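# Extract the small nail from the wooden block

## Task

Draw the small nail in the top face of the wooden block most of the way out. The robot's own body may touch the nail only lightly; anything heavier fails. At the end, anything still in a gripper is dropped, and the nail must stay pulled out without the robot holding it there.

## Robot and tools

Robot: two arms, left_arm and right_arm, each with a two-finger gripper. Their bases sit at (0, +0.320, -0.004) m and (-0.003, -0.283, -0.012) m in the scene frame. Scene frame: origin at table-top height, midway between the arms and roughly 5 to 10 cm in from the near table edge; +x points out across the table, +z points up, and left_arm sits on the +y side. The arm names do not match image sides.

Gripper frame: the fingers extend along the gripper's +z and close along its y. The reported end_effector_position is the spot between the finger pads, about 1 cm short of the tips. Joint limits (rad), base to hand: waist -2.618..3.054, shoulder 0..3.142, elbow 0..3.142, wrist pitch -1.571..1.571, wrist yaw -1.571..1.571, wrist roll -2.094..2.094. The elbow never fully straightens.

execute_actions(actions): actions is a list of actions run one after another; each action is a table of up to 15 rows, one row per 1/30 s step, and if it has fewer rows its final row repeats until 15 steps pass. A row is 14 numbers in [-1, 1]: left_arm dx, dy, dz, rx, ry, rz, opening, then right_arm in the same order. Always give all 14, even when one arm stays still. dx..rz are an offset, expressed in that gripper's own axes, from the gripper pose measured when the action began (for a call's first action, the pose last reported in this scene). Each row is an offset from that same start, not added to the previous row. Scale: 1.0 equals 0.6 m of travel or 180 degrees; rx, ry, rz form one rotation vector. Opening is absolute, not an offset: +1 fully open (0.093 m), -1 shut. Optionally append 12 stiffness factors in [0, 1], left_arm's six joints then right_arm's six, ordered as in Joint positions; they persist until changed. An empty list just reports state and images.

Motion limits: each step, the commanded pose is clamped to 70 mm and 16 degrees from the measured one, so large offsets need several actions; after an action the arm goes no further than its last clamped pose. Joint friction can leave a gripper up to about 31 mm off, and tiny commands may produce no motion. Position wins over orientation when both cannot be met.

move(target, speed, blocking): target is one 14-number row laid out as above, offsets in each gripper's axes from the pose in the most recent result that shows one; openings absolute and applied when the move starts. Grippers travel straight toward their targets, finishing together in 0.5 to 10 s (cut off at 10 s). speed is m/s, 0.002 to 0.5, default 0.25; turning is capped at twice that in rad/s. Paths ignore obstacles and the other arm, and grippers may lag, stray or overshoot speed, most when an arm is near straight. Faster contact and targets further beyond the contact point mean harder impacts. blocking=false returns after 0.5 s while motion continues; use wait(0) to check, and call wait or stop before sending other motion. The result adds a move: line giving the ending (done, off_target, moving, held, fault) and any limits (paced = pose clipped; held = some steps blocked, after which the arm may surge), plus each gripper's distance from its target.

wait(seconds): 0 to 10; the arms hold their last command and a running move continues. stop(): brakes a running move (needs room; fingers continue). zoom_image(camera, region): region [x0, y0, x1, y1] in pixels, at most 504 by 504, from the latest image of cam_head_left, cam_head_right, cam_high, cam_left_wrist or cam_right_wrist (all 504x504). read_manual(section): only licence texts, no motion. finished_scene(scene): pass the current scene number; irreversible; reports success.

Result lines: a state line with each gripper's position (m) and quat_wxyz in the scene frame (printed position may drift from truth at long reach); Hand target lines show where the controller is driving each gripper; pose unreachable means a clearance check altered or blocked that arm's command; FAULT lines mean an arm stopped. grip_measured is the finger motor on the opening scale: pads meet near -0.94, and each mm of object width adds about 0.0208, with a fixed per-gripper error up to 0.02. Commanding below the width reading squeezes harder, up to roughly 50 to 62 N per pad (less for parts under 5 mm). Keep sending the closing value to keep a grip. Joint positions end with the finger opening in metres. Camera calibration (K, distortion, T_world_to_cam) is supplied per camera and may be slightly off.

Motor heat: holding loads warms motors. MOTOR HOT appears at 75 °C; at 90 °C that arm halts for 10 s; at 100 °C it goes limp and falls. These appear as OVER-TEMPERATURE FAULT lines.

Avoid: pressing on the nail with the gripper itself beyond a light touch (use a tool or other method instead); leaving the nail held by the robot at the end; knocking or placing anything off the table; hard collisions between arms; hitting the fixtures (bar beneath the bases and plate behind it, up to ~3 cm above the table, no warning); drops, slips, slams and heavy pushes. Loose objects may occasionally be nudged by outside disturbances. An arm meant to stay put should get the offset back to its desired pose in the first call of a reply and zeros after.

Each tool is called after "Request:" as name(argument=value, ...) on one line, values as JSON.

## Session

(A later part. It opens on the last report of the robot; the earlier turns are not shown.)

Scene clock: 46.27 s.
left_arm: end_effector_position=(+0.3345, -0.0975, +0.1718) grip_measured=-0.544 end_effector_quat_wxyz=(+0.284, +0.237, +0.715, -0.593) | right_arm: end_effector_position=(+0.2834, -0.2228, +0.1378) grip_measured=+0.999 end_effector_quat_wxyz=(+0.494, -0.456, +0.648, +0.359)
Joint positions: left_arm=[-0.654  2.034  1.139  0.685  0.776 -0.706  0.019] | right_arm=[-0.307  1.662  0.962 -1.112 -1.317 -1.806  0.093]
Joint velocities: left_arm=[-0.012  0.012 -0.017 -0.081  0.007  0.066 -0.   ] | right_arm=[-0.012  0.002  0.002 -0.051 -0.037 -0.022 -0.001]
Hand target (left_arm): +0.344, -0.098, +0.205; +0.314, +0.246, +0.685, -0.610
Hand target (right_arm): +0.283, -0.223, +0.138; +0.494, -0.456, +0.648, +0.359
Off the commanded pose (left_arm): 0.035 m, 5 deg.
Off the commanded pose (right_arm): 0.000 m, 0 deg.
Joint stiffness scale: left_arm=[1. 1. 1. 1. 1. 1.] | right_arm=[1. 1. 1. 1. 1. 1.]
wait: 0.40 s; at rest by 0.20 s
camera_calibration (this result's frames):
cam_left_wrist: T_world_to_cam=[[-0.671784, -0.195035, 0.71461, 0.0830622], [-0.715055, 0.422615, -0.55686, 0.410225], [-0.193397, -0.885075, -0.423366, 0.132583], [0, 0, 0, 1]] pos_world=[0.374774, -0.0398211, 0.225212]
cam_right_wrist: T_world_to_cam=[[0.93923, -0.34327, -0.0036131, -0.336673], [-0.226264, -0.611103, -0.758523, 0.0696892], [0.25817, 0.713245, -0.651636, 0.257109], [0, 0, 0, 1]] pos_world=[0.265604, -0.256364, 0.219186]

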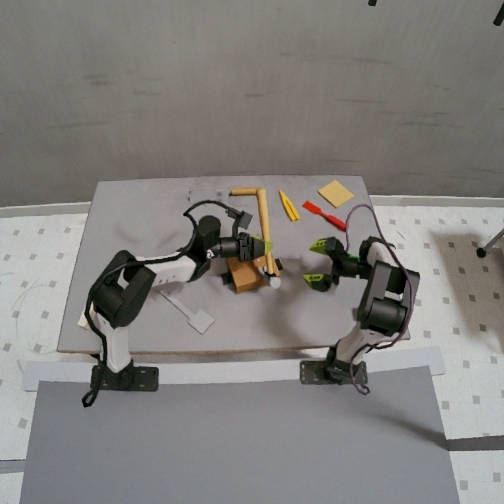

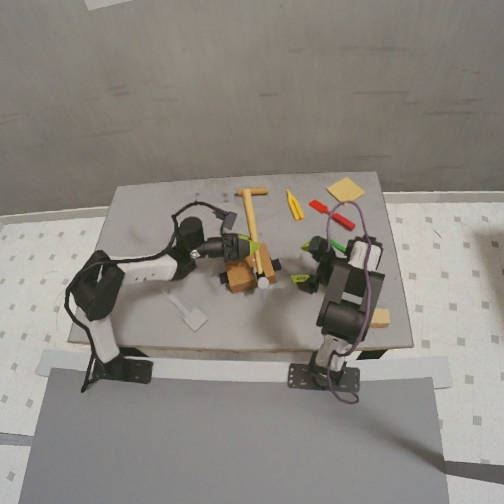

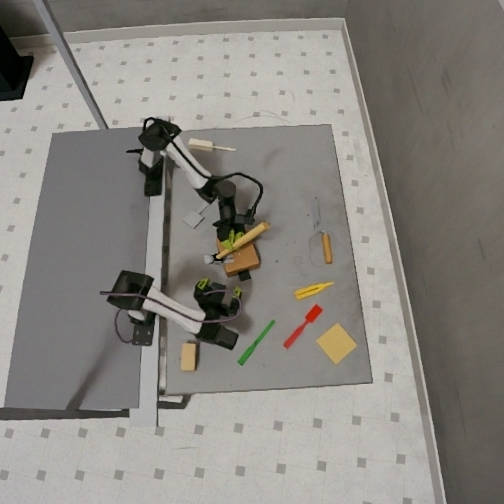

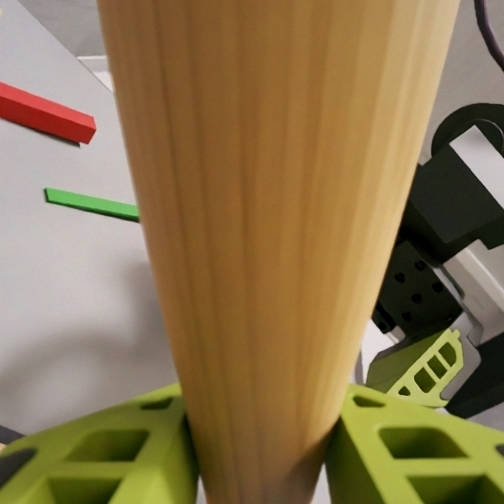

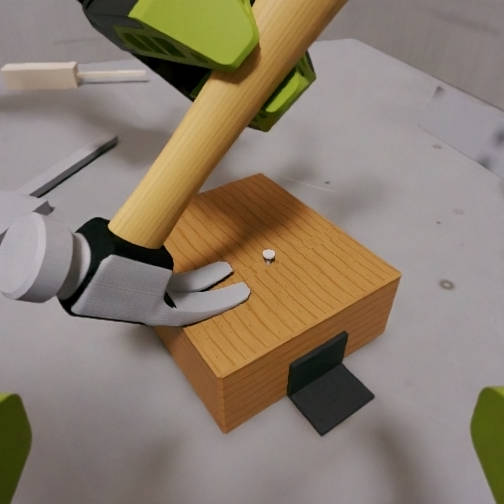

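Request:
execute_actions(actions=[[[-0.052,-0.025,-0.001,0.016,-0.018,0.017,-0.8, 0,0,0,0,0,0,1],[-0.054,-0.023,-0.002,0.016,-0.018,0.017,-0.8, 0,0,0,0,0,0,1],[-0.056,-0.021,-0.002,0.016,-0.018,0.017,-0.8, 0,0,0,0,0,0,1],[-0.058,-0.019,-0.003,0.016,-0.018,0.017,-0.8, 0,0,0,0,0,0,1],[-0.060,-0.017,-0.003,0.016,-0.018,0.017,-0.8, 0,0,0,0,0,0,1],[-0.062,-0.015,-0.004,0.016,-0.018,0.017,-0.8, 0,0,0,0,0,0,1],[-0.064,-0.013,-0.004,0.016,-0.018,0.017,-0.8, 0,0,0,0,0,0,1],[-0.066,-0.011,-0.005,0.016,-0.018,0.017,-0.8, 0,0,0,0,0,0,1],[-0.068,-0.009,-0.005,0.016,-0.018,0.017,-0.8, 0,0,0,0,0,0,1],[-0.070,-0.007,-0.006,0.016,-0.018,0.017,-0.8, 0,0,0,0,0,0,1],[-0.071,-0.005,-0.006,0.016,-0.018,0.017,-0.8, 0,0,0,0,0,0,1]]])

Request:
zoom_image(camera="cam_right_wrist", region=[170, 200, 330, 320])

Scene clock: 47.90 s.
left_arm: end_effector_position=(+0.3532, -0.0919, +0.1719) grip_measured=-0.544 end_effector_quat_wxyz=(+0.286, +0.235, +0.715, -0.593) | right_arm: end_effector_position=(+0.2834, -0.2228, +0.1378) grip_measured=+0.999 end_effector_quat_wxyz=(+0.494, -0.456, +0.648, +0.359)
Joint positions: left_arm=[-0.617  2.069  1.192  0.662  0.806 -0.698  0.019] | right_arm=[-0.307  1.662  0.962 -1.112 -1.317 -1.806  0.093]
Joint velocities: left_arm=[ 0.027  0.007  0.032 -0.022  0.037 -0.022 -0.001] | right_arm=[ 0.007  0.002  0.007  0.022  0.022 -0.007 -0.001]
Hand target (left_arm): +0.361, -0.093, +0.204; +0.313, +0.248, +0.686, -0.609
Hand target (right_arm): +0.283, -0.223, +0.138; +0.494, -0.456, +0.648, +0.359
Off the commanded pose (left_arm): 0.033 m, 5 deg.
Off the commanded pose (right_arm): 0.000 m, 0 deg.
Joint stiffness scale: left_arm=[1. 1. 1. 1. 1. 1.] | right_arm=[1. 1. 1. 1. 1. 1.]
camera_calibration (this result's frames):
cam_left_wrist: T_world_to_cam=[[-0.670945, -0.197573, 0.714701, 0.0960631], [-0.717184, 0.41775, -0.557792, 0.421789], [-0.188362, -0.88682, -0.421983, 0.139007], [0, 0, 0, 1]] pos_world=[0.393137, -0.0339483, 0.225273]
cam_right_wrist: T_world_to_cam=[[0.93923, -0.34327, -0.0036131, -0.336673], [-0.226264, -0.611103, -0.758523, 0.0696892], [0.25817, 0.713245, -0.651636, 0.257109], [0, 0, 0, 1]] pos_world=[0.265604, -0.256364, 0.219186]

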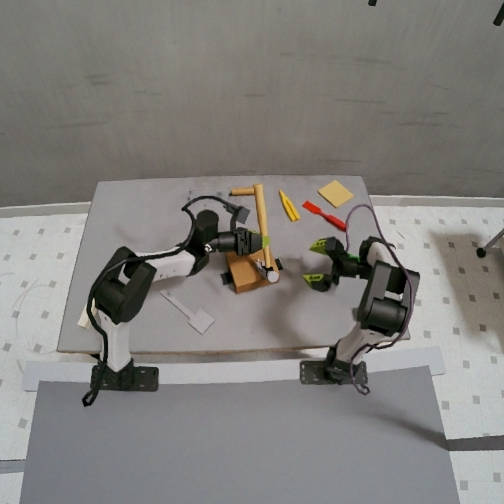

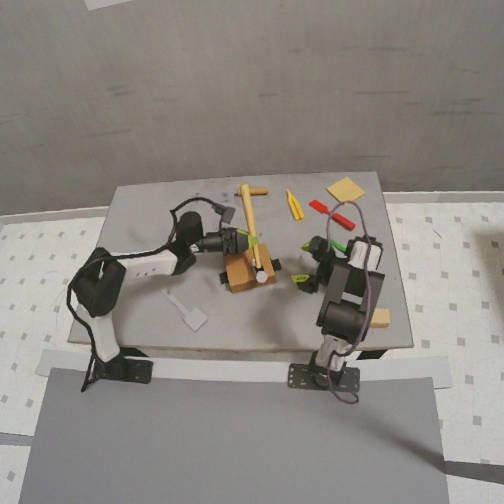

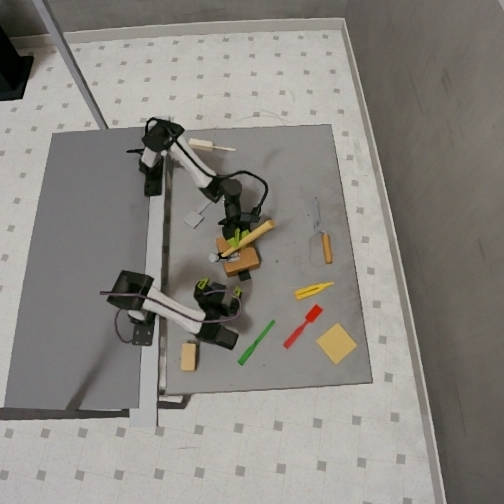

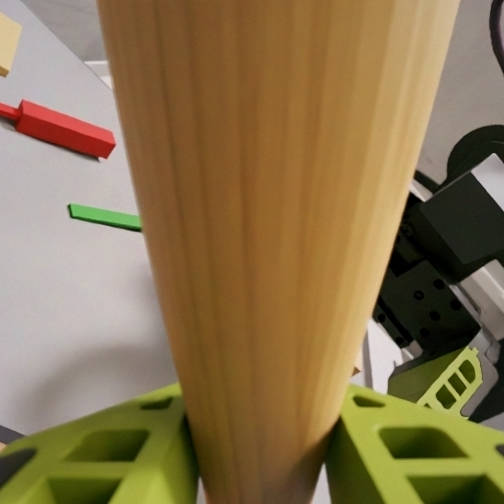

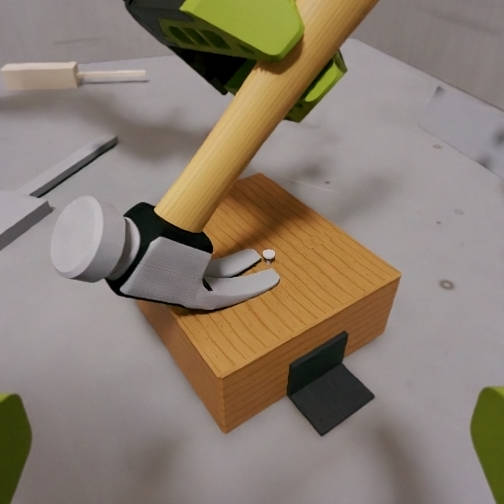

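Region (170, 200, 330, 320) of cam_right_wrist's 504x504 image, scaled by 3.150, with more detail than that image has; it fills the top 378 rows of this view, and the rest is white.

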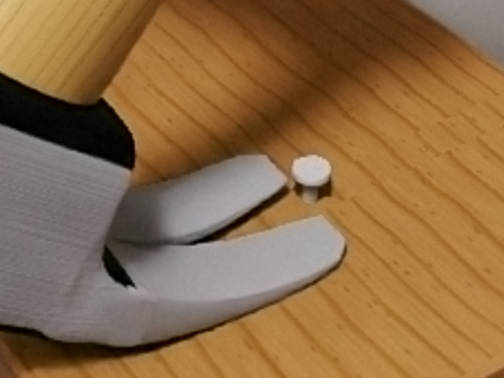

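Request:
execute_actions(actions=[[[-0.050,-0.0265,-0.001,0.016,-0.018,0.017,-0.8, 0,0,0,0,0,0,1],[-0.0515,-0.025,-0.002,0.016,-0.018,0.017,-0.8, 0,0,0,0,0,0,1],[-0.053,-0.0235,-0.002,0.016,-0.018,0.017,-0.8, 0,0,0,0,0,0,1],[-0.0545,-0.022,-0.002,0.016,-0.018,0.017,-0.8, 0,0,0,0,0,0,1],[-0.056,-0.0205,-0.003,0.016,-0.018,0.017,-0.8, 0,0,0,0,0,0,1],[-0.0575,-0.019,-0.003,0.016,-0.018,0.017,-0.8, 0,0,0,0,0,0,1],[-0.059,-0.0175,-0.003,0.016,-0.018,0.017,-0.8, 0,0,0,0,0,0,1],[-0.0605,-0.016,-0.004,0.016,-0.018,0.017,-0.8, 0,0,0,0,0,0,1],[-0.062,-0.0145,-0.004,0.016,-0.018,0.017,-0.8, 0,0,0,0,0,0,1],[-0.0635,-0.013,-0.0045,0.016,-0.018,0.017,-0.8, 0,0,0,0,0,0,1],[-0.065,-0.0115,-0.0046,0.016,-0.018,0.017,-0.8, 0,0,0,0,0,0,1]]])

Request:
zoom_image(camera="cam_right_wrist", region=[170, 200, 330, 320])

Scene clock: 49.03 s.
left_arm: end_effector_position=(+0.3613, -0.0900, +0.1718) grip_measured=-0.544 end_effector_quat_wxyz=(+0.279, +0.237, +0.714, -0.597) | right_arm: end_effector_position=(+0.2834, -0.2228, +0.1378) grip_measured=+0.999 end_effector_quat_wxyz=(+0.494, -0.456, +0.648, +0.359)
Joint positions: left_arm=[-0.599  2.093  1.229  0.645  0.84  -0.698  0.019] | right_arm=[-0.307  1.662  0.962 -1.112 -1.317 -1.806  0.093]
Joint velocities: left_arm=[ 0.022  0.017  0.022 -0.007 -0.051 -0.095  0.001] | right_arm=[ 0.007 -0.007  0.012  0.037 -0.007  0.051 -0.   ]
Hand target (left_arm): +0.374, -0.089, +0.204; +0.315, +0.245, +0.686, -0.609
Hand target (right_arm): +0.283, -0.223, +0.138; +0.494, -0.456, +0.648, +0.359
Off the commanded pose (left_arm): 0.036 m, 6 deg.
Off the commanded pose (right_arm): 0.000 m, 0 deg.
Joint stiffness scale: left_arm=[1. 1. 1. 1. 1. 1.] | right_arm=[1. 1. 1. 1. 1. 1.]
camera_calibration (this result's frames):
cam_left_wrist: T_world_to_cam=[[-0.66782, -0.186655, 0.720539, 0.100853], [-0.715798, 0.426477, -0.552948, 0.426193], [-0.204083, -0.88503, -0.418417, 0.147361], [0, 0, 0, 1]] pos_world=[0.402494, -0.0325183, 0.224653]
cam_right_wrist: T_world_to_cam=[[0.93923, -0.34327, -0.0036131, -0.336673], [-0.226264, -0.611103, -0.758523, 0.0696892], [0.25817, 0.713245, -0.651636, 0.257109], [0, 0, 0, 1]] pos_world=[0.265604, -0.256364, 0.219186]

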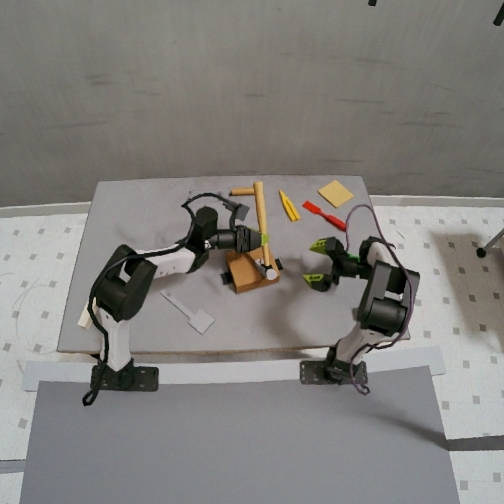

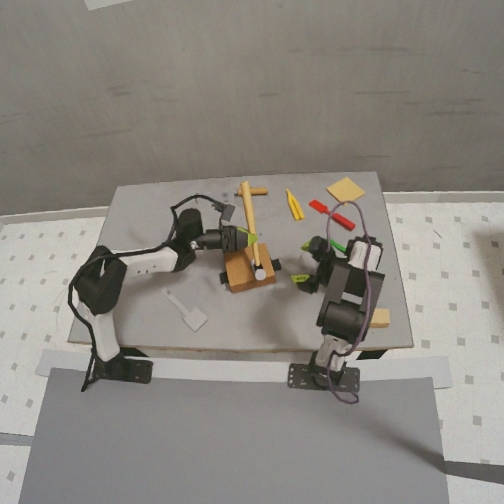

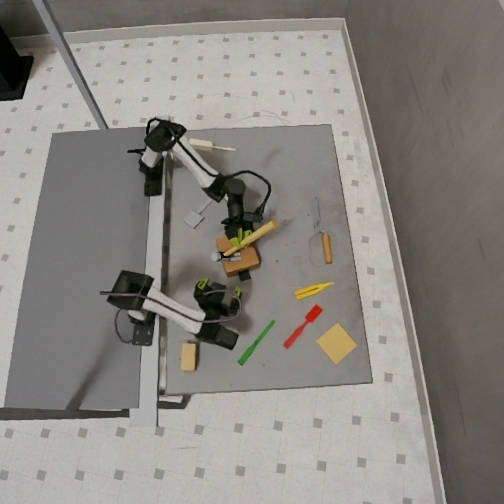

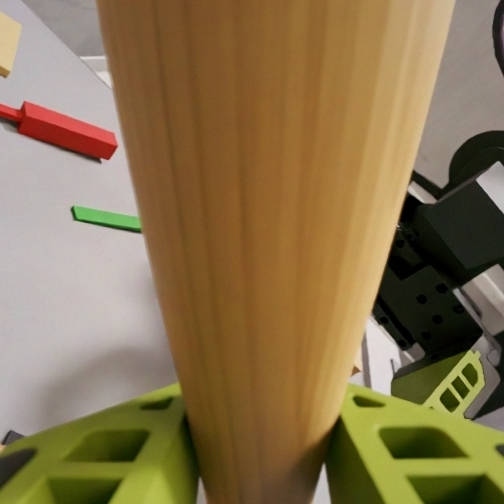

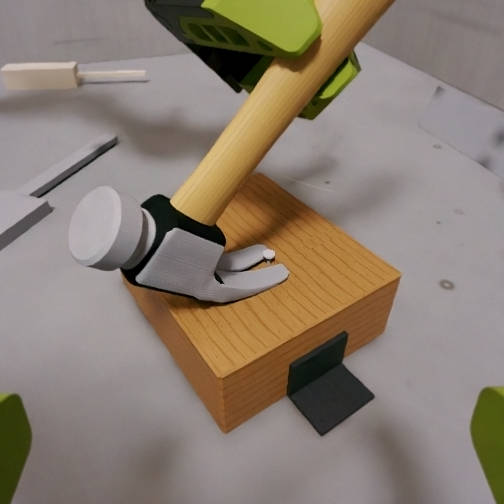

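Region (170, 200, 330, 320) of cam_right_wrist's 504x504 image, scaled by 3.150, with more detail than that image has; it fills the top 378 rows of this view, and the rest is white.

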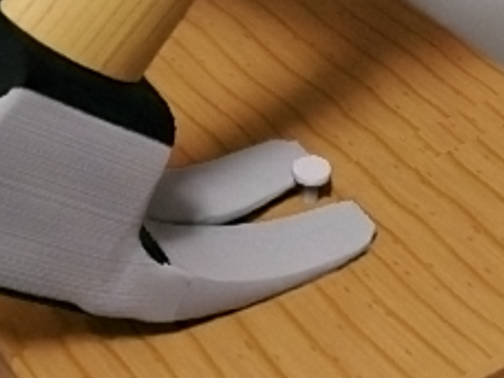

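Request:
execute_actions(actions=[[[-0.055,-0.022,-0.004,0.011,-0.02,0.023,-0.8, 0,0,0,0,0,0,1],[-0.0545,-0.0225,-0.005,0.0105,-0.02,0.027,-0.8, 0,0,0,0,0,0,1],[-0.054,-0.023,-0.006,0.010,-0.02,0.031,-0.8, 0,0,0,0,0,0,1],[-0.054,-0.023,-0.007,0.009,-0.02,0.035,-0.8, 0,0,0,0,0,0,1],[-0.0535,-0.0235,-0.008,0.0085,-0.02,0.039,-0.8, 0,0,0,0,0,0,1],[-0.053,-0.024,-0.009,0.008,-0.02,0.043,-0.8, 0,0,0,0,0,0,1],[-0.053,-0.024,-0.009,0.007,-0.02,0.047,-0.8, 0,0,0,0,0,0,1],[-0.053,-0.0245,-0.009,0.006,-0.02,0.051,-0.8, 0,0,0,0,0,0,1],[-0.0525,-0.025,-0.009,0.0055,-0.02,0.055,-0.8, 0,0,0,0,0,0,1],[-0.052,-0.025,-0.009,0.005,-0.02,0.059,-0.8, 0,0,0,0,0,0,1],[-0.052,-0.0255,-0.009,0.004,-0.02,0.063,-0.8, 0,0,0,0,0,0,1]]])

Request:
zoom_image(camera="cam_right_wrist", region=[170, 200, 330, 320])

Scene clock: 50.37 s.
left_arm: end_effector_position=(+0.3581, -0.0898, +0.1726) grip_measured=-0.544 end_effector_quat_wxyz=(+0.301, +0.277, +0.700, -0.586) | right_arm: end_effector_position=(+0.2834, -0.2228, +0.1378) grip_measured=+0.999 end_effector_quat_wxyz=(+0.494, -0.456, +0.648, +0.359)
Joint positions: left_arm=[-0.597  2.09   1.23   0.635  0.86  -0.598  0.019] | right_arm=[-0.307  1.662  0.962 -1.112 -1.317 -1.806  0.093]
Joint velocities: left_arm=[ 0.017 -0.032 -0.002 -0.022 -0.022  0.081 -0.001] | right_arm=[-0.002  0.012 -0.007  0.022  0.037  0.007 -0.   ]
Hand target (left_arm): +0.371, -0.086, +0.205; +0.357, +0.289, +0.674, -0.578
Hand target (right_arm): +0.283, -0.223, +0.138; +0.494, -0.456, +0.648, +0.359
Off the commanded pose (left_arm): 0.036 m, 7 deg.
Off the commanded pose (right_arm): 0.000 m, 0 deg.
Joint stiffness scale: left_arm=[1. 1. 1. 1. 1. 1.] | right_arm=[1. 1. 1. 1. 1. 1.]
camera_calibration (this result's frames):
cam_left_wrist: T_world_to_cam=[[-0.737089, -0.171586, 0.65365, 0.135865], [-0.647886, 0.454516, -0.611277, 0.412516], [-0.192208, -0.874056, -0.446187, 0.14877], [0, 0, 0, 1]] pos_world=[0.396002, -0.0341487, 0.229733]
cam_right_wrist: T_world_to_cam=[[0.93923, -0.34327, -0.0036131, -0.336673], [-0.226264, -0.611103, -0.758523, 0.0696892], [0.25817, 0.713245, -0.651636, 0.257109], [0, 0, 0, 1]] pos_world=[0.265604, -0.256364, 0.219186]

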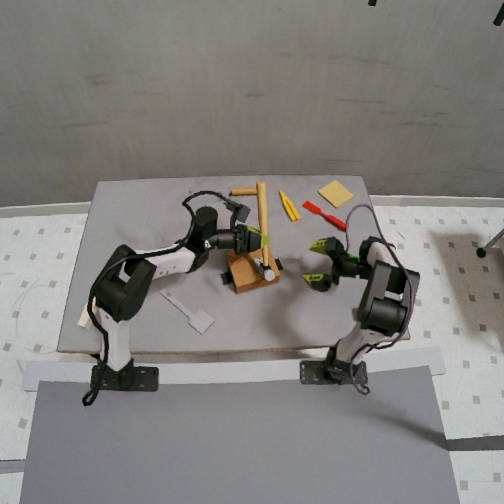

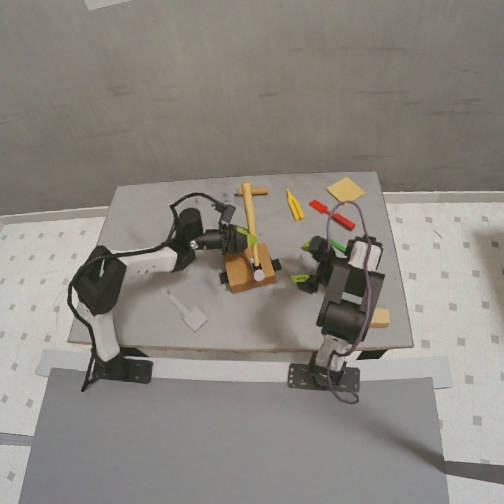

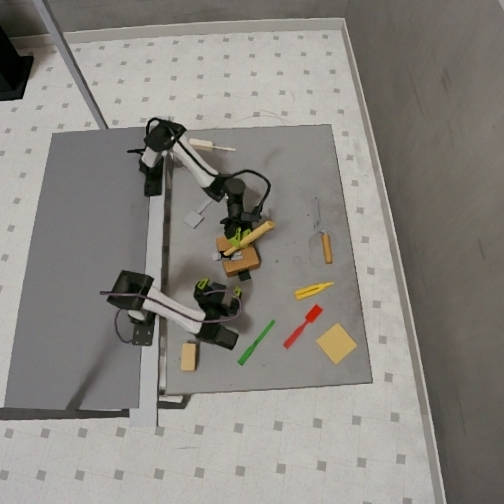

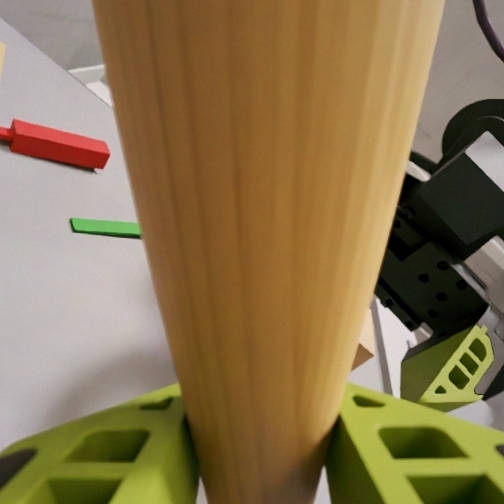

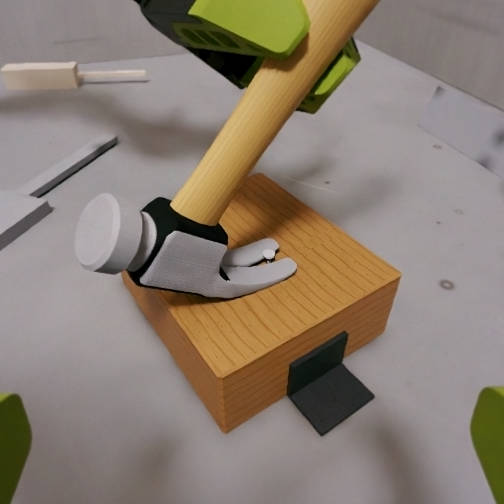

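Region (170, 200, 330, 320) of cam_right_wrist's 504x504 image, scaled by 3.150, with more detail than that image has; it fills the top 378 rows of this view, and the rest is white.

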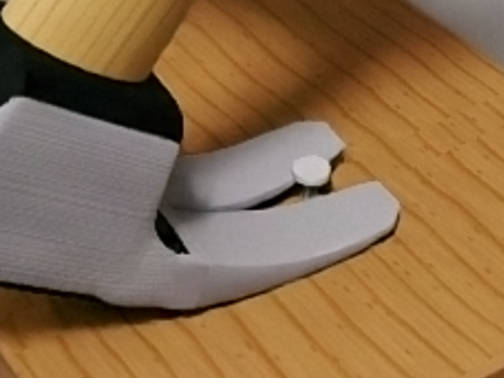

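Request:
execute_actions(actions=[[[-0.057,-0.0155,-0.0085,-0.002,-0.024,0.036,-0.8, 0,0,0,0,0,0,1],[-0.057,-0.0155,-0.0085,-0.003,-0.024,0.040,-0.8, 0,0,0,0,0,0,1],[-0.057,-0.016,-0.0085,-0.0035,-0.024,0.044,-0.8, 0,0,0,0,0,0,1],[-0.0575,-0.016,-0.0085,-0.004,-0.024,0.048,-0.8, 0,0,0,0,0,0,1],[-0.058,-0.016,-0.0085,-0.005,-0.024,0.052,-0.8, 0,0,0,0,0,0,1],[-0.058,-0.0165,-0.0085,-0.0055,-0.024,0.056,-0.8, 0,0,0,0,0,0,1],[-0.058,-0.0165,-0.0085,-0.006,-0.024,0.060,-0.8, 0,0,0,0,0,0,1],[-0.0585,-0.017,-0.0085,-0.007,-0.024,0.064,-0.8, 0,0,0,0,0,0,1],[-0.059,-0.017,-0.0085,-0.0075,-0.024,0.068,-0.8, 0,0,0,0,0,0,1],[-0.059,-0.017,-0.0085,-0.008,-0.024,0.072,-0.8, 0,0,0,0,0,0,1],[-0.059,-0.0175,-0.0085,-0.009,-0.024,0.076,-0.8, 0,0,0,0,0,0,1]]])

Request:
zoom_image(camera="cam_right_wrist", region=[170, 200, 330, 320])

Scene clock: 51.73 s.
left_arm: end_effector_position=(+0.3535, -0.0884, +0.1732) grip_measured=-0.544 end_effector_quat_wxyz=(+0.311, +0.307, +0.694, -0.572) | right_arm: end_effector_position=(+0.2834, -0.2228, +0.1378) grip_measured=+0.999 end_effector_quat_wxyz=(+0.494, -0.456, +0.648, +0.359)
Joint positions: left_arm=[-0.597  2.072  1.23   0.586  0.873 -0.509  0.019] | right_arm=[-0.307  1.662  0.962 -1.112 -1.317 -1.806  0.093]
Joint velocities: left_arm=[-0.002 -0.012 -0.017 -0.066 -0.051  0.007 -0.001] | right_arm=[-0.012 -0.017  0.002  0.007  0.007  0.022 -0.001]
Hand target (left_arm): +0.370, -0.086, +0.207; +0.397, +0.331, +0.659, -0.547
Hand target (right_arm): +0.283, -0.223, +0.138; +0.494, -0.456, +0.648, +0.359
Off the commanded pose (left_arm): 0.039 m, 12 deg.
Off the commanded pose (right_arm): 0.000 m, 0 deg.
Joint stiffness scale: left_arm=[1. 1. 1. 1. 1. 1.] | right_arm=[1. 1. 1. 1. 1. 1.]
camera_calibration (this result's frames):
cam_left_wrist: T_world_to_cam=[[-0.77947, -0.167527, 0.603624, 0.156309], [-0.598227, 0.484983, -0.6379, 0.399009], [-0.185882, -0.858328, -0.478248, 0.154107], [0, 0, 0, 1]] pos_world=[0.389181, -0.0350524, 0.233877]
cam_right_wrist: T_world_to_cam=[[0.93923, -0.34327, -0.0036131, -0.336673], [-0.226264, -0.611103, -0.758523, 0.0696892], [0.25817, 0.713245, -0.651636, 0.257109], [0, 0, 0, 1]] pos_world=[0.265604, -0.256364, 0.219186]

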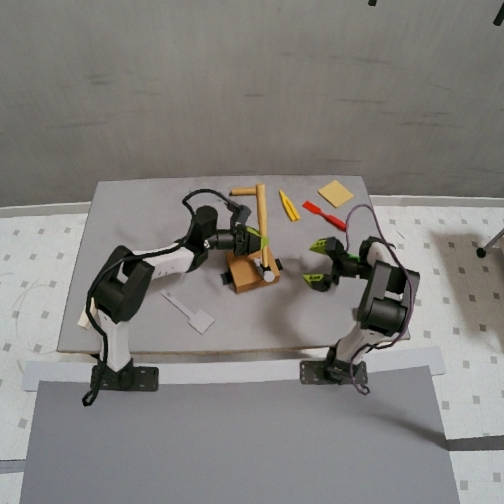

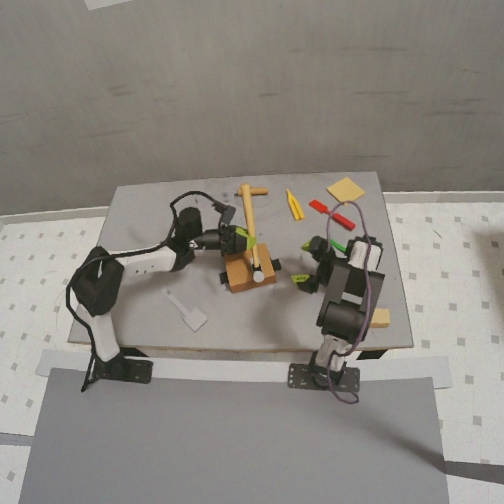

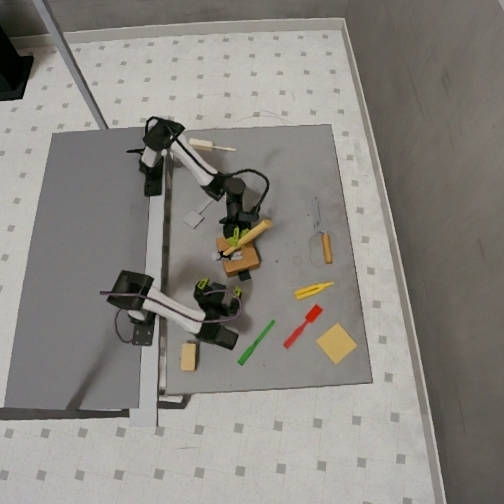

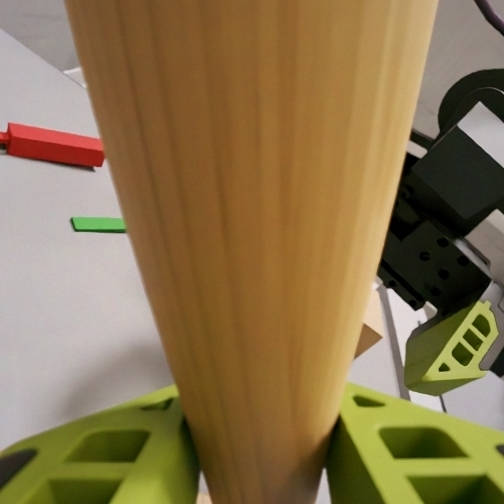

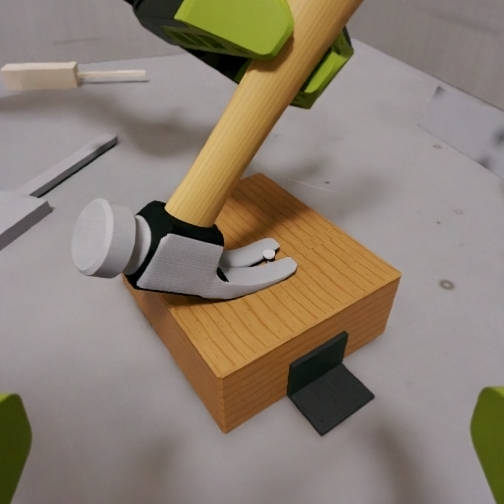

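Region (170, 200, 330, 320) of cam_right_wrist's 504x504 image, scaled by 3.150, with more detail than that image has; it fills the top 378 rows of this view, and the rest is white.

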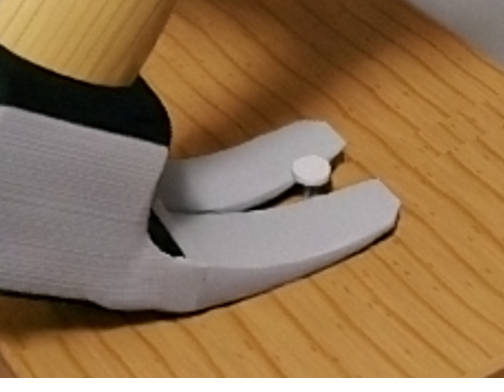

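Request:
execute_actions(actions=[[[-0.060,-0.0115,-0.008,-0.010,-0.031,0.056,-0.8, 0,0,0,0,0,0,1],[-0.0565,-0.0145,-0.008,-0.011,-0.031,0.058,-0.8, 0,0,0,0,0,0,1],[-0.053,-0.0175,-0.008,-0.011,-0.031,0.060,-0.8, 0,0,0,0,0,0,1],[-0.050,-0.0205,-0.0085,-0.012,-0.031,0.062,-0.8, 0,0,0,0,0,0,1],[-0.0465,-0.0235,-0.0085,-0.012,-0.031,0.064,-0.8, 0,0,0,0,0,0,1],[-0.043,-0.0265,-0.009,-0.012,-0.031,0.066,-0.8, 0,0,0,0,0,0,1],[-0.040,-0.0295,-0.009,-0.013,-0.031,0.068,-0.8, 0,0,0,0,0,0,1],[-0.0365,-0.0325,-0.009,-0.013,-0.031,0.070,-0.8, 0,0,0,0,0,0,1],[-0.033,-0.0355,-0.009,-0.013,-0.031,0.072,-0.8, 0,0,0,0,0,0,1],[-0.030,-0.0385,-0.0095,-0.014,-0.031,0.074,-0.8, 0,0,0,0,0,0,1],[-0.027,-0.042,-0.0095,-0.014,-0.031,0.076,-0.8, 0,0,0,0,0,0,1],[-0.0235,-0.045,-0.0097,-0.015,-0.031,0.079,-0.8, 0,0,0,0,0,0,1],[-0.0205,-0.048,-0.0097,-0.015,-0.031,0.081,-0.8, 0,0,0,0,0,0,1]]])

Request:
wait(seconds=0.3)

Request:
zoom_image(camera="cam_right_wrist", region=[170, 200, 330, 320])

Scene clock: 53.90 s.
left_arm: end_effector_position=(+0.3427, -0.0823, +0.1730) grip_measured=-0.544 end_effector_quat_wxyz=(+0.353, +0.319, +0.693, -0.542) | right_arm: end_effector_position=(+0.2834, -0.2228, +0.1378) grip_measured=+0.999 end_effector_quat_wxyz=(+0.494, -0.456, +0.648, +0.359)
Joint positions: left_arm=[-0.619  2.002  1.135  0.612  0.786 -0.43   0.019] | right_arm=[-0.307  1.662  0.962 -1.112 -1.317 -1.806  0.093]
Joint velocities: left_arm=[-0.032 -0.061 -0.095  0.081 -0.212 -0.007 -0.   ] | right_arm=[ 0.002  0.007 -0.017 -0.081 -0.022 -0.051  0.   ]
Hand target (left_arm): +0.337, -0.088, +0.200; +0.418, +0.357, +0.648, -0.527
Hand target (right_arm): +0.283, -0.223, +0.138; +0.494, -0.456, +0.648, +0.359
Off the commanded pose (left_arm): 0.029 m, 11 deg.
Off the commanded pose (right_arm): 0.000 m, 0 deg.
Joint stiffness scale: left_arm=[1. 1. 1. 1. 1. 1.] | right_arm=[1. 1. 1. 1. 1. 1.]
camera_calibration (this result's frames):
cam_left_wrist: T_world_to_cam=[[-0.820453, -0.221729, 0.526967, 0.17184], [-0.563359, 0.470553, -0.679122, 0.383502], [-0.097385, -0.854059, -0.510979, 0.13289], [0, 0, 0, 1]] pos_world=[0.369978, -0.0288599, 0.237795]
cam_right_wrist: T_world_to_cam=[[0.93923, -0.34327, -0.0036131, -0.336673], [-0.226264, -0.611103, -0.758523, 0.0696892], [0.25817, 0.713245, -0.651636, 0.257109], [0, 0, 0, 1]] pos_world=[0.265604, -0.256364, 0.219186]

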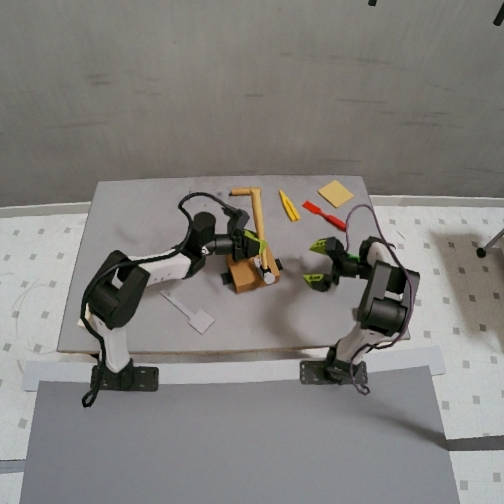

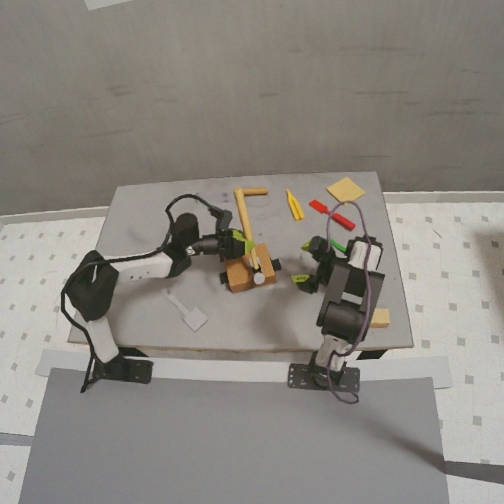

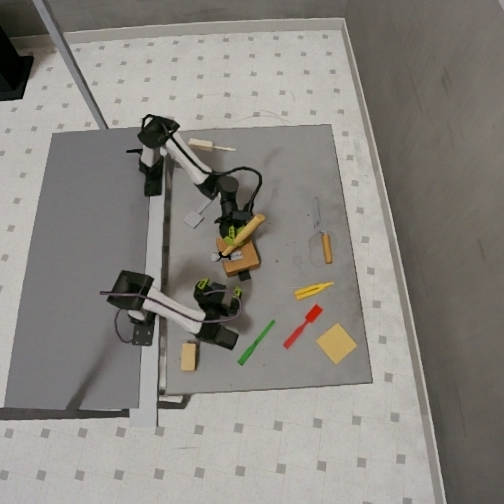

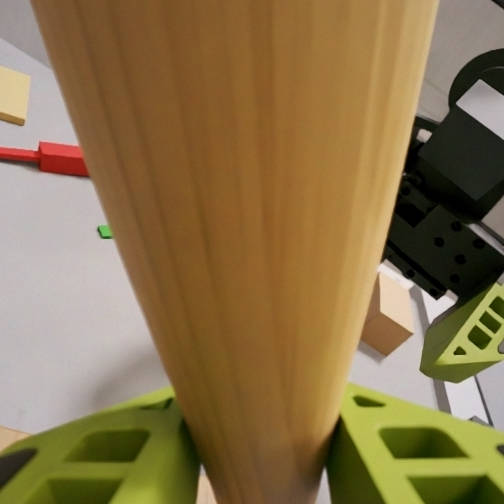

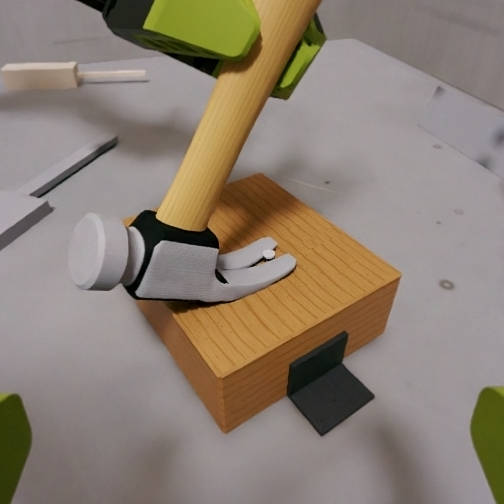

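Scene clock: 54.20 s.
left_arm: end_effector_position=(+0.3423, -0.0824, +0.1731) grip_measured=-0.544 end_effector_quat_wxyz=(+0.358, +0.316, +0.694, -0.539) | right_arm: end_effector_position=(+0.2834, -0.2228, +0.1378) grip_measured=+0.999 end_effector_quat_wxyz=(+0.494, -0.456, +0.648, +0.359)
Joint positions: left_arm=[-0.623  1.997  1.127  0.619  0.772 -0.43   0.019] | right_arm=[-0.307  1.662  0.962 -1.112 -1.317 -1.806  0.093]
Joint velocities: left_arm=[-0.002 -0.002 -0.017 -0.051 -0.007 -0.007 -0.   ] | right_arm=[-0.002 -0.022 -0.007 -0.066  0.022  0.007 -0.001]
Hand target (left_arm): +0.337, -0.088, +0.200; +0.418, +0.357, +0.648, -0.527
Hand target (right_arm): +0.283, -0.223, +0.138; +0.494, -0.456, +0.648, +0.359
Off the commanded pose (left_arm): 0.029 m, 10 deg.
Off the commanded pose (right_arm): 0.000 m, 0 deg.
Joint stiffness scale: left_arm=[1. 1. 1. 1. 1. 1.] | right_arm=[1. 1. 1. 1. 1. 1.]
wait: 0.30 s; at rest by 0.20 s
camera_calibration (this result's frames):
cam_left_wrist: T_world_to_cam=[[-0.820831, -0.230246, 0.522708, 0.171683], [-0.564665, 0.464861, -0.681951, 0.383872], [-0.0859698, -0.854921, -0.511584, 0.128956], [0, 0, 0, 1]] pos_world=[0.368768, -0.0286699, 0.238014]
cam_right_wrist: T_world_to_cam=[[0.93923, -0.34327, -0.0036131, -0.336673], [-0.226264, -0.611103, -0.758523, 0.0696892], [0.25817, 0.713245, -0.651636, 0.257109], [0, 0, 0, 1]] pos_world=[0.265604, -0.256364, 0.219186]

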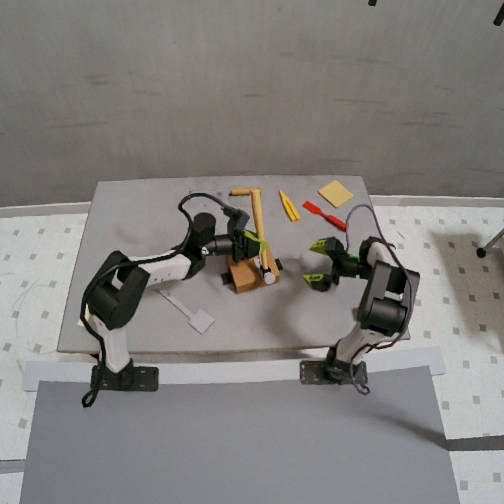

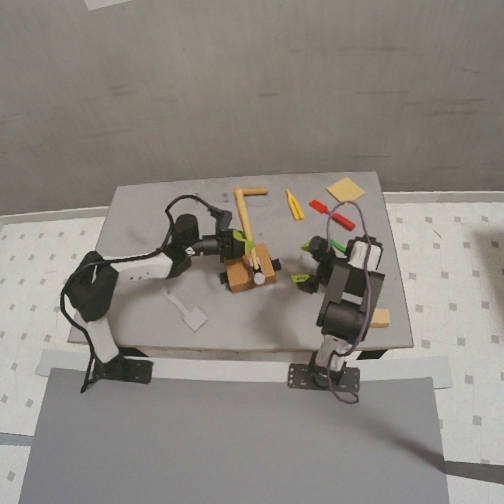

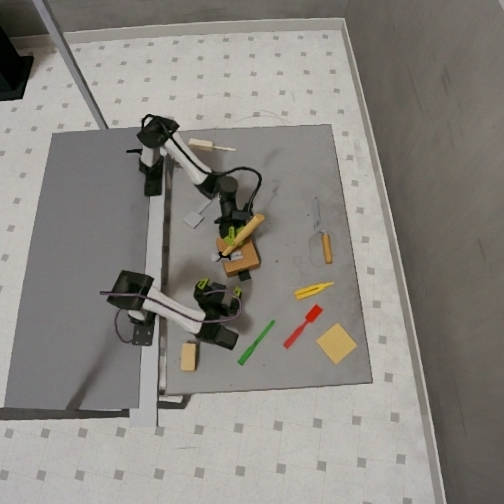

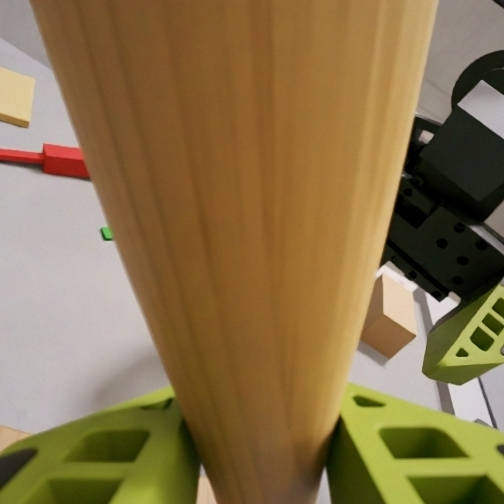

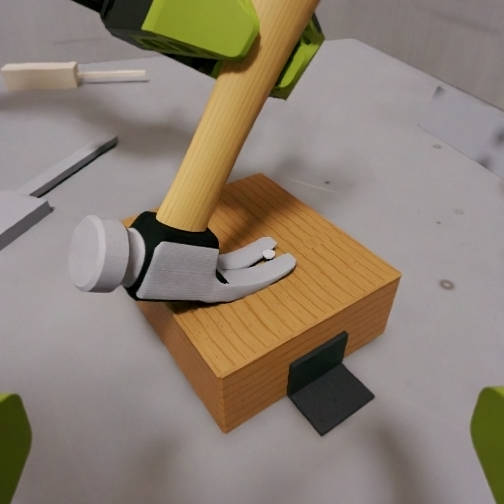

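Region (170, 200, 330, 320) of cam_right_wrist's 504x504 image, scaled by 3.150, with more detail than that image has; it fills the top 378 rows of this view, and the rest is white.

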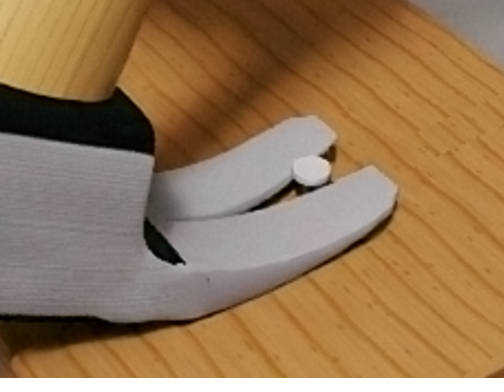

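Request:
zoom_image(camera="cam_right_wrist", region=[235, 228, 305, 283])

Request:
zoom_image(camera="cam_high", region=[215, 235, 260, 275])

Region (235, 228, 305, 283) of cam_right_wrist's 504x504 image, scaled by 7.200, with more detail than that image has; it fills the top 396 rows of this view, and the rest is white.

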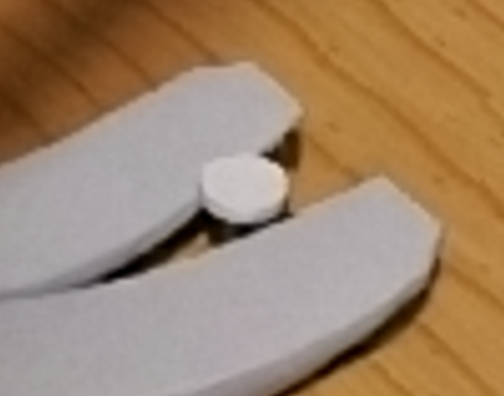

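Region (215, 235, 260, 275) of cam_high's 504x504 image, scaled by 11.200, with more detail than that image has.

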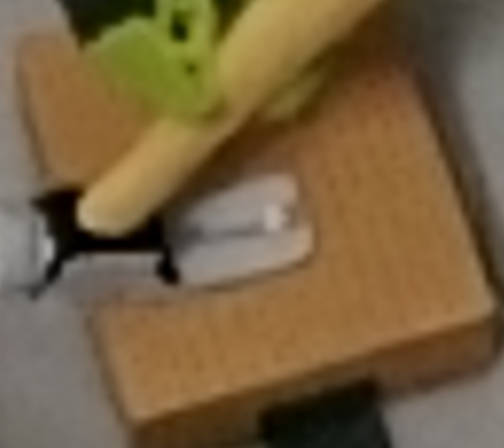

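Request:
execute_actions(actions=[])

Request:
zoom_image(camera="cam_right_wrist", region=[170, 180, 350, 330])

Scene clock: 57.67 s.
left_arm: end_effector_position=(+0.3423, -0.0824, +0.1730) grip_measured=-0.544 end_effector_quat_wxyz=(+0.357, +0.316, +0.694, -0.539) | right_arm: end_effector_position=(+0.2834, -0.2228, +0.1378) grip_measured=+0.999 end_effector_quat_wxyz=(+0.494, -0.456, +0.648, +0.359)
Joint positions: left_arm=[-0.623  1.997  1.126  0.619  0.772 -0.43   0.019] | right_arm=[-0.307  1.662  0.962 -1.112 -1.317 -1.806  0.093]
Joint velocities: left_arm=[-0.012 -0.007  0.002  0.007 -0.022  0.081 -0.002] | right_arm=[ 0.007  0.007  0.002 -0.037  0.081  0.037 -0.001]
Hand target (left_arm): +0.337, -0.088, +0.200; +0.418, +0.357, +0.648, -0.527
Hand target (right_arm): +0.283, -0.223, +0.138; +0.494, -0.456, +0.648, +0.359
Off the commanded pose (left_arm): 0.029 m, 10 deg.
Off the commanded pose (right_arm): 0.000 m, 0 deg.
Joint stiffness scale: left_arm=[1. 1. 1. 1. 1. 1.] | right_arm=[1. 1. 1. 1. 1. 1.]
camera_calibration (this result's frames):
cam_left_wrist: T_world_to_cam=[[-0.820668, -0.230372, 0.522908, 0.171629], [-0.564879, 0.46501, -0.681673, 0.383754], [-0.0861193, -0.854807, -0.511751, 0.129], [0, 0, 0, 1]] pos_world=[0.368735, -0.028641, 0.237865]
cam_right_wrist: T_world_to_cam=[[0.93923, -0.34327, -0.0036131, -0.336673], [-0.226264, -0.611103, -0.758523, 0.0696892], [0.25817, 0.713245, -0.651636, 0.257109], [0, 0, 0, 1]] pos_world=[0.265604, -0.256364, 0.219186]

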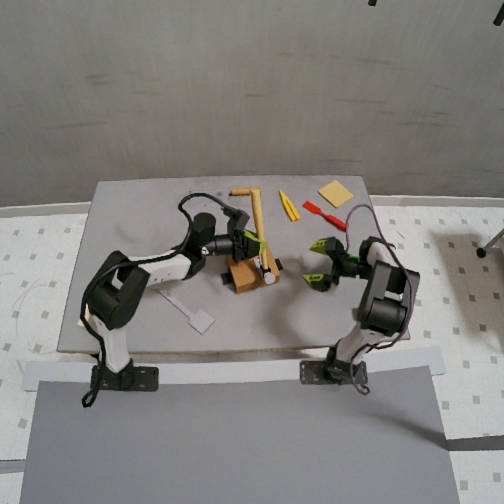

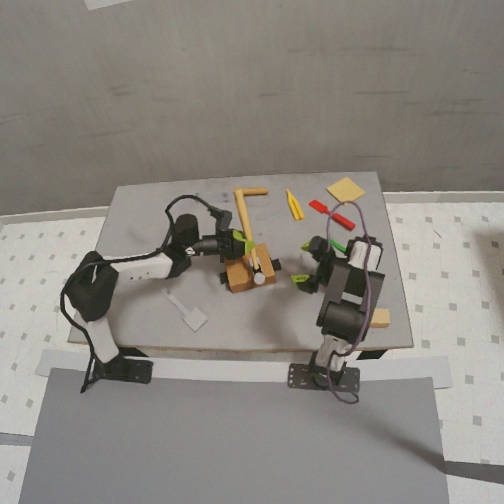

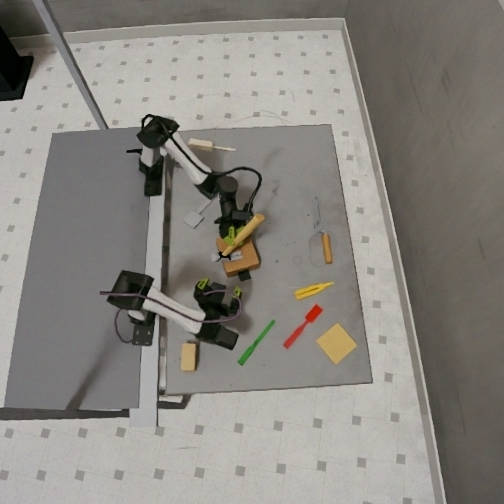

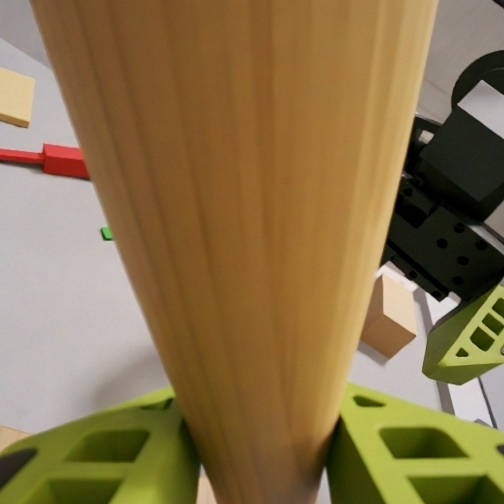

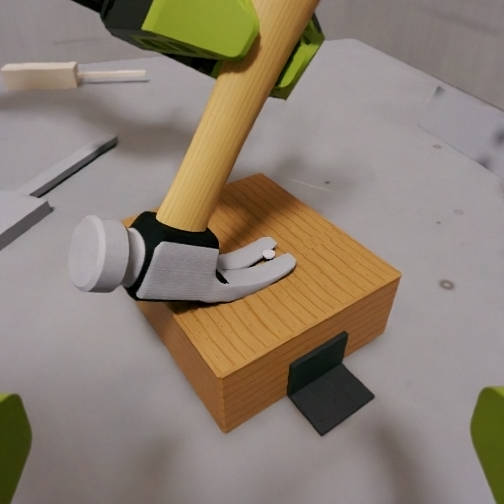

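Region (170, 180, 350, 330) of cam_right_wrist's 504x504 image, scaled by 2.800, with more detail than that image has.

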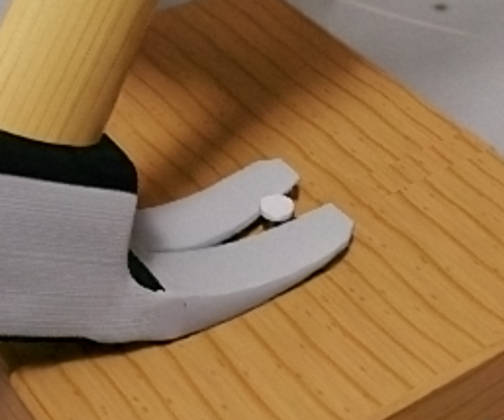

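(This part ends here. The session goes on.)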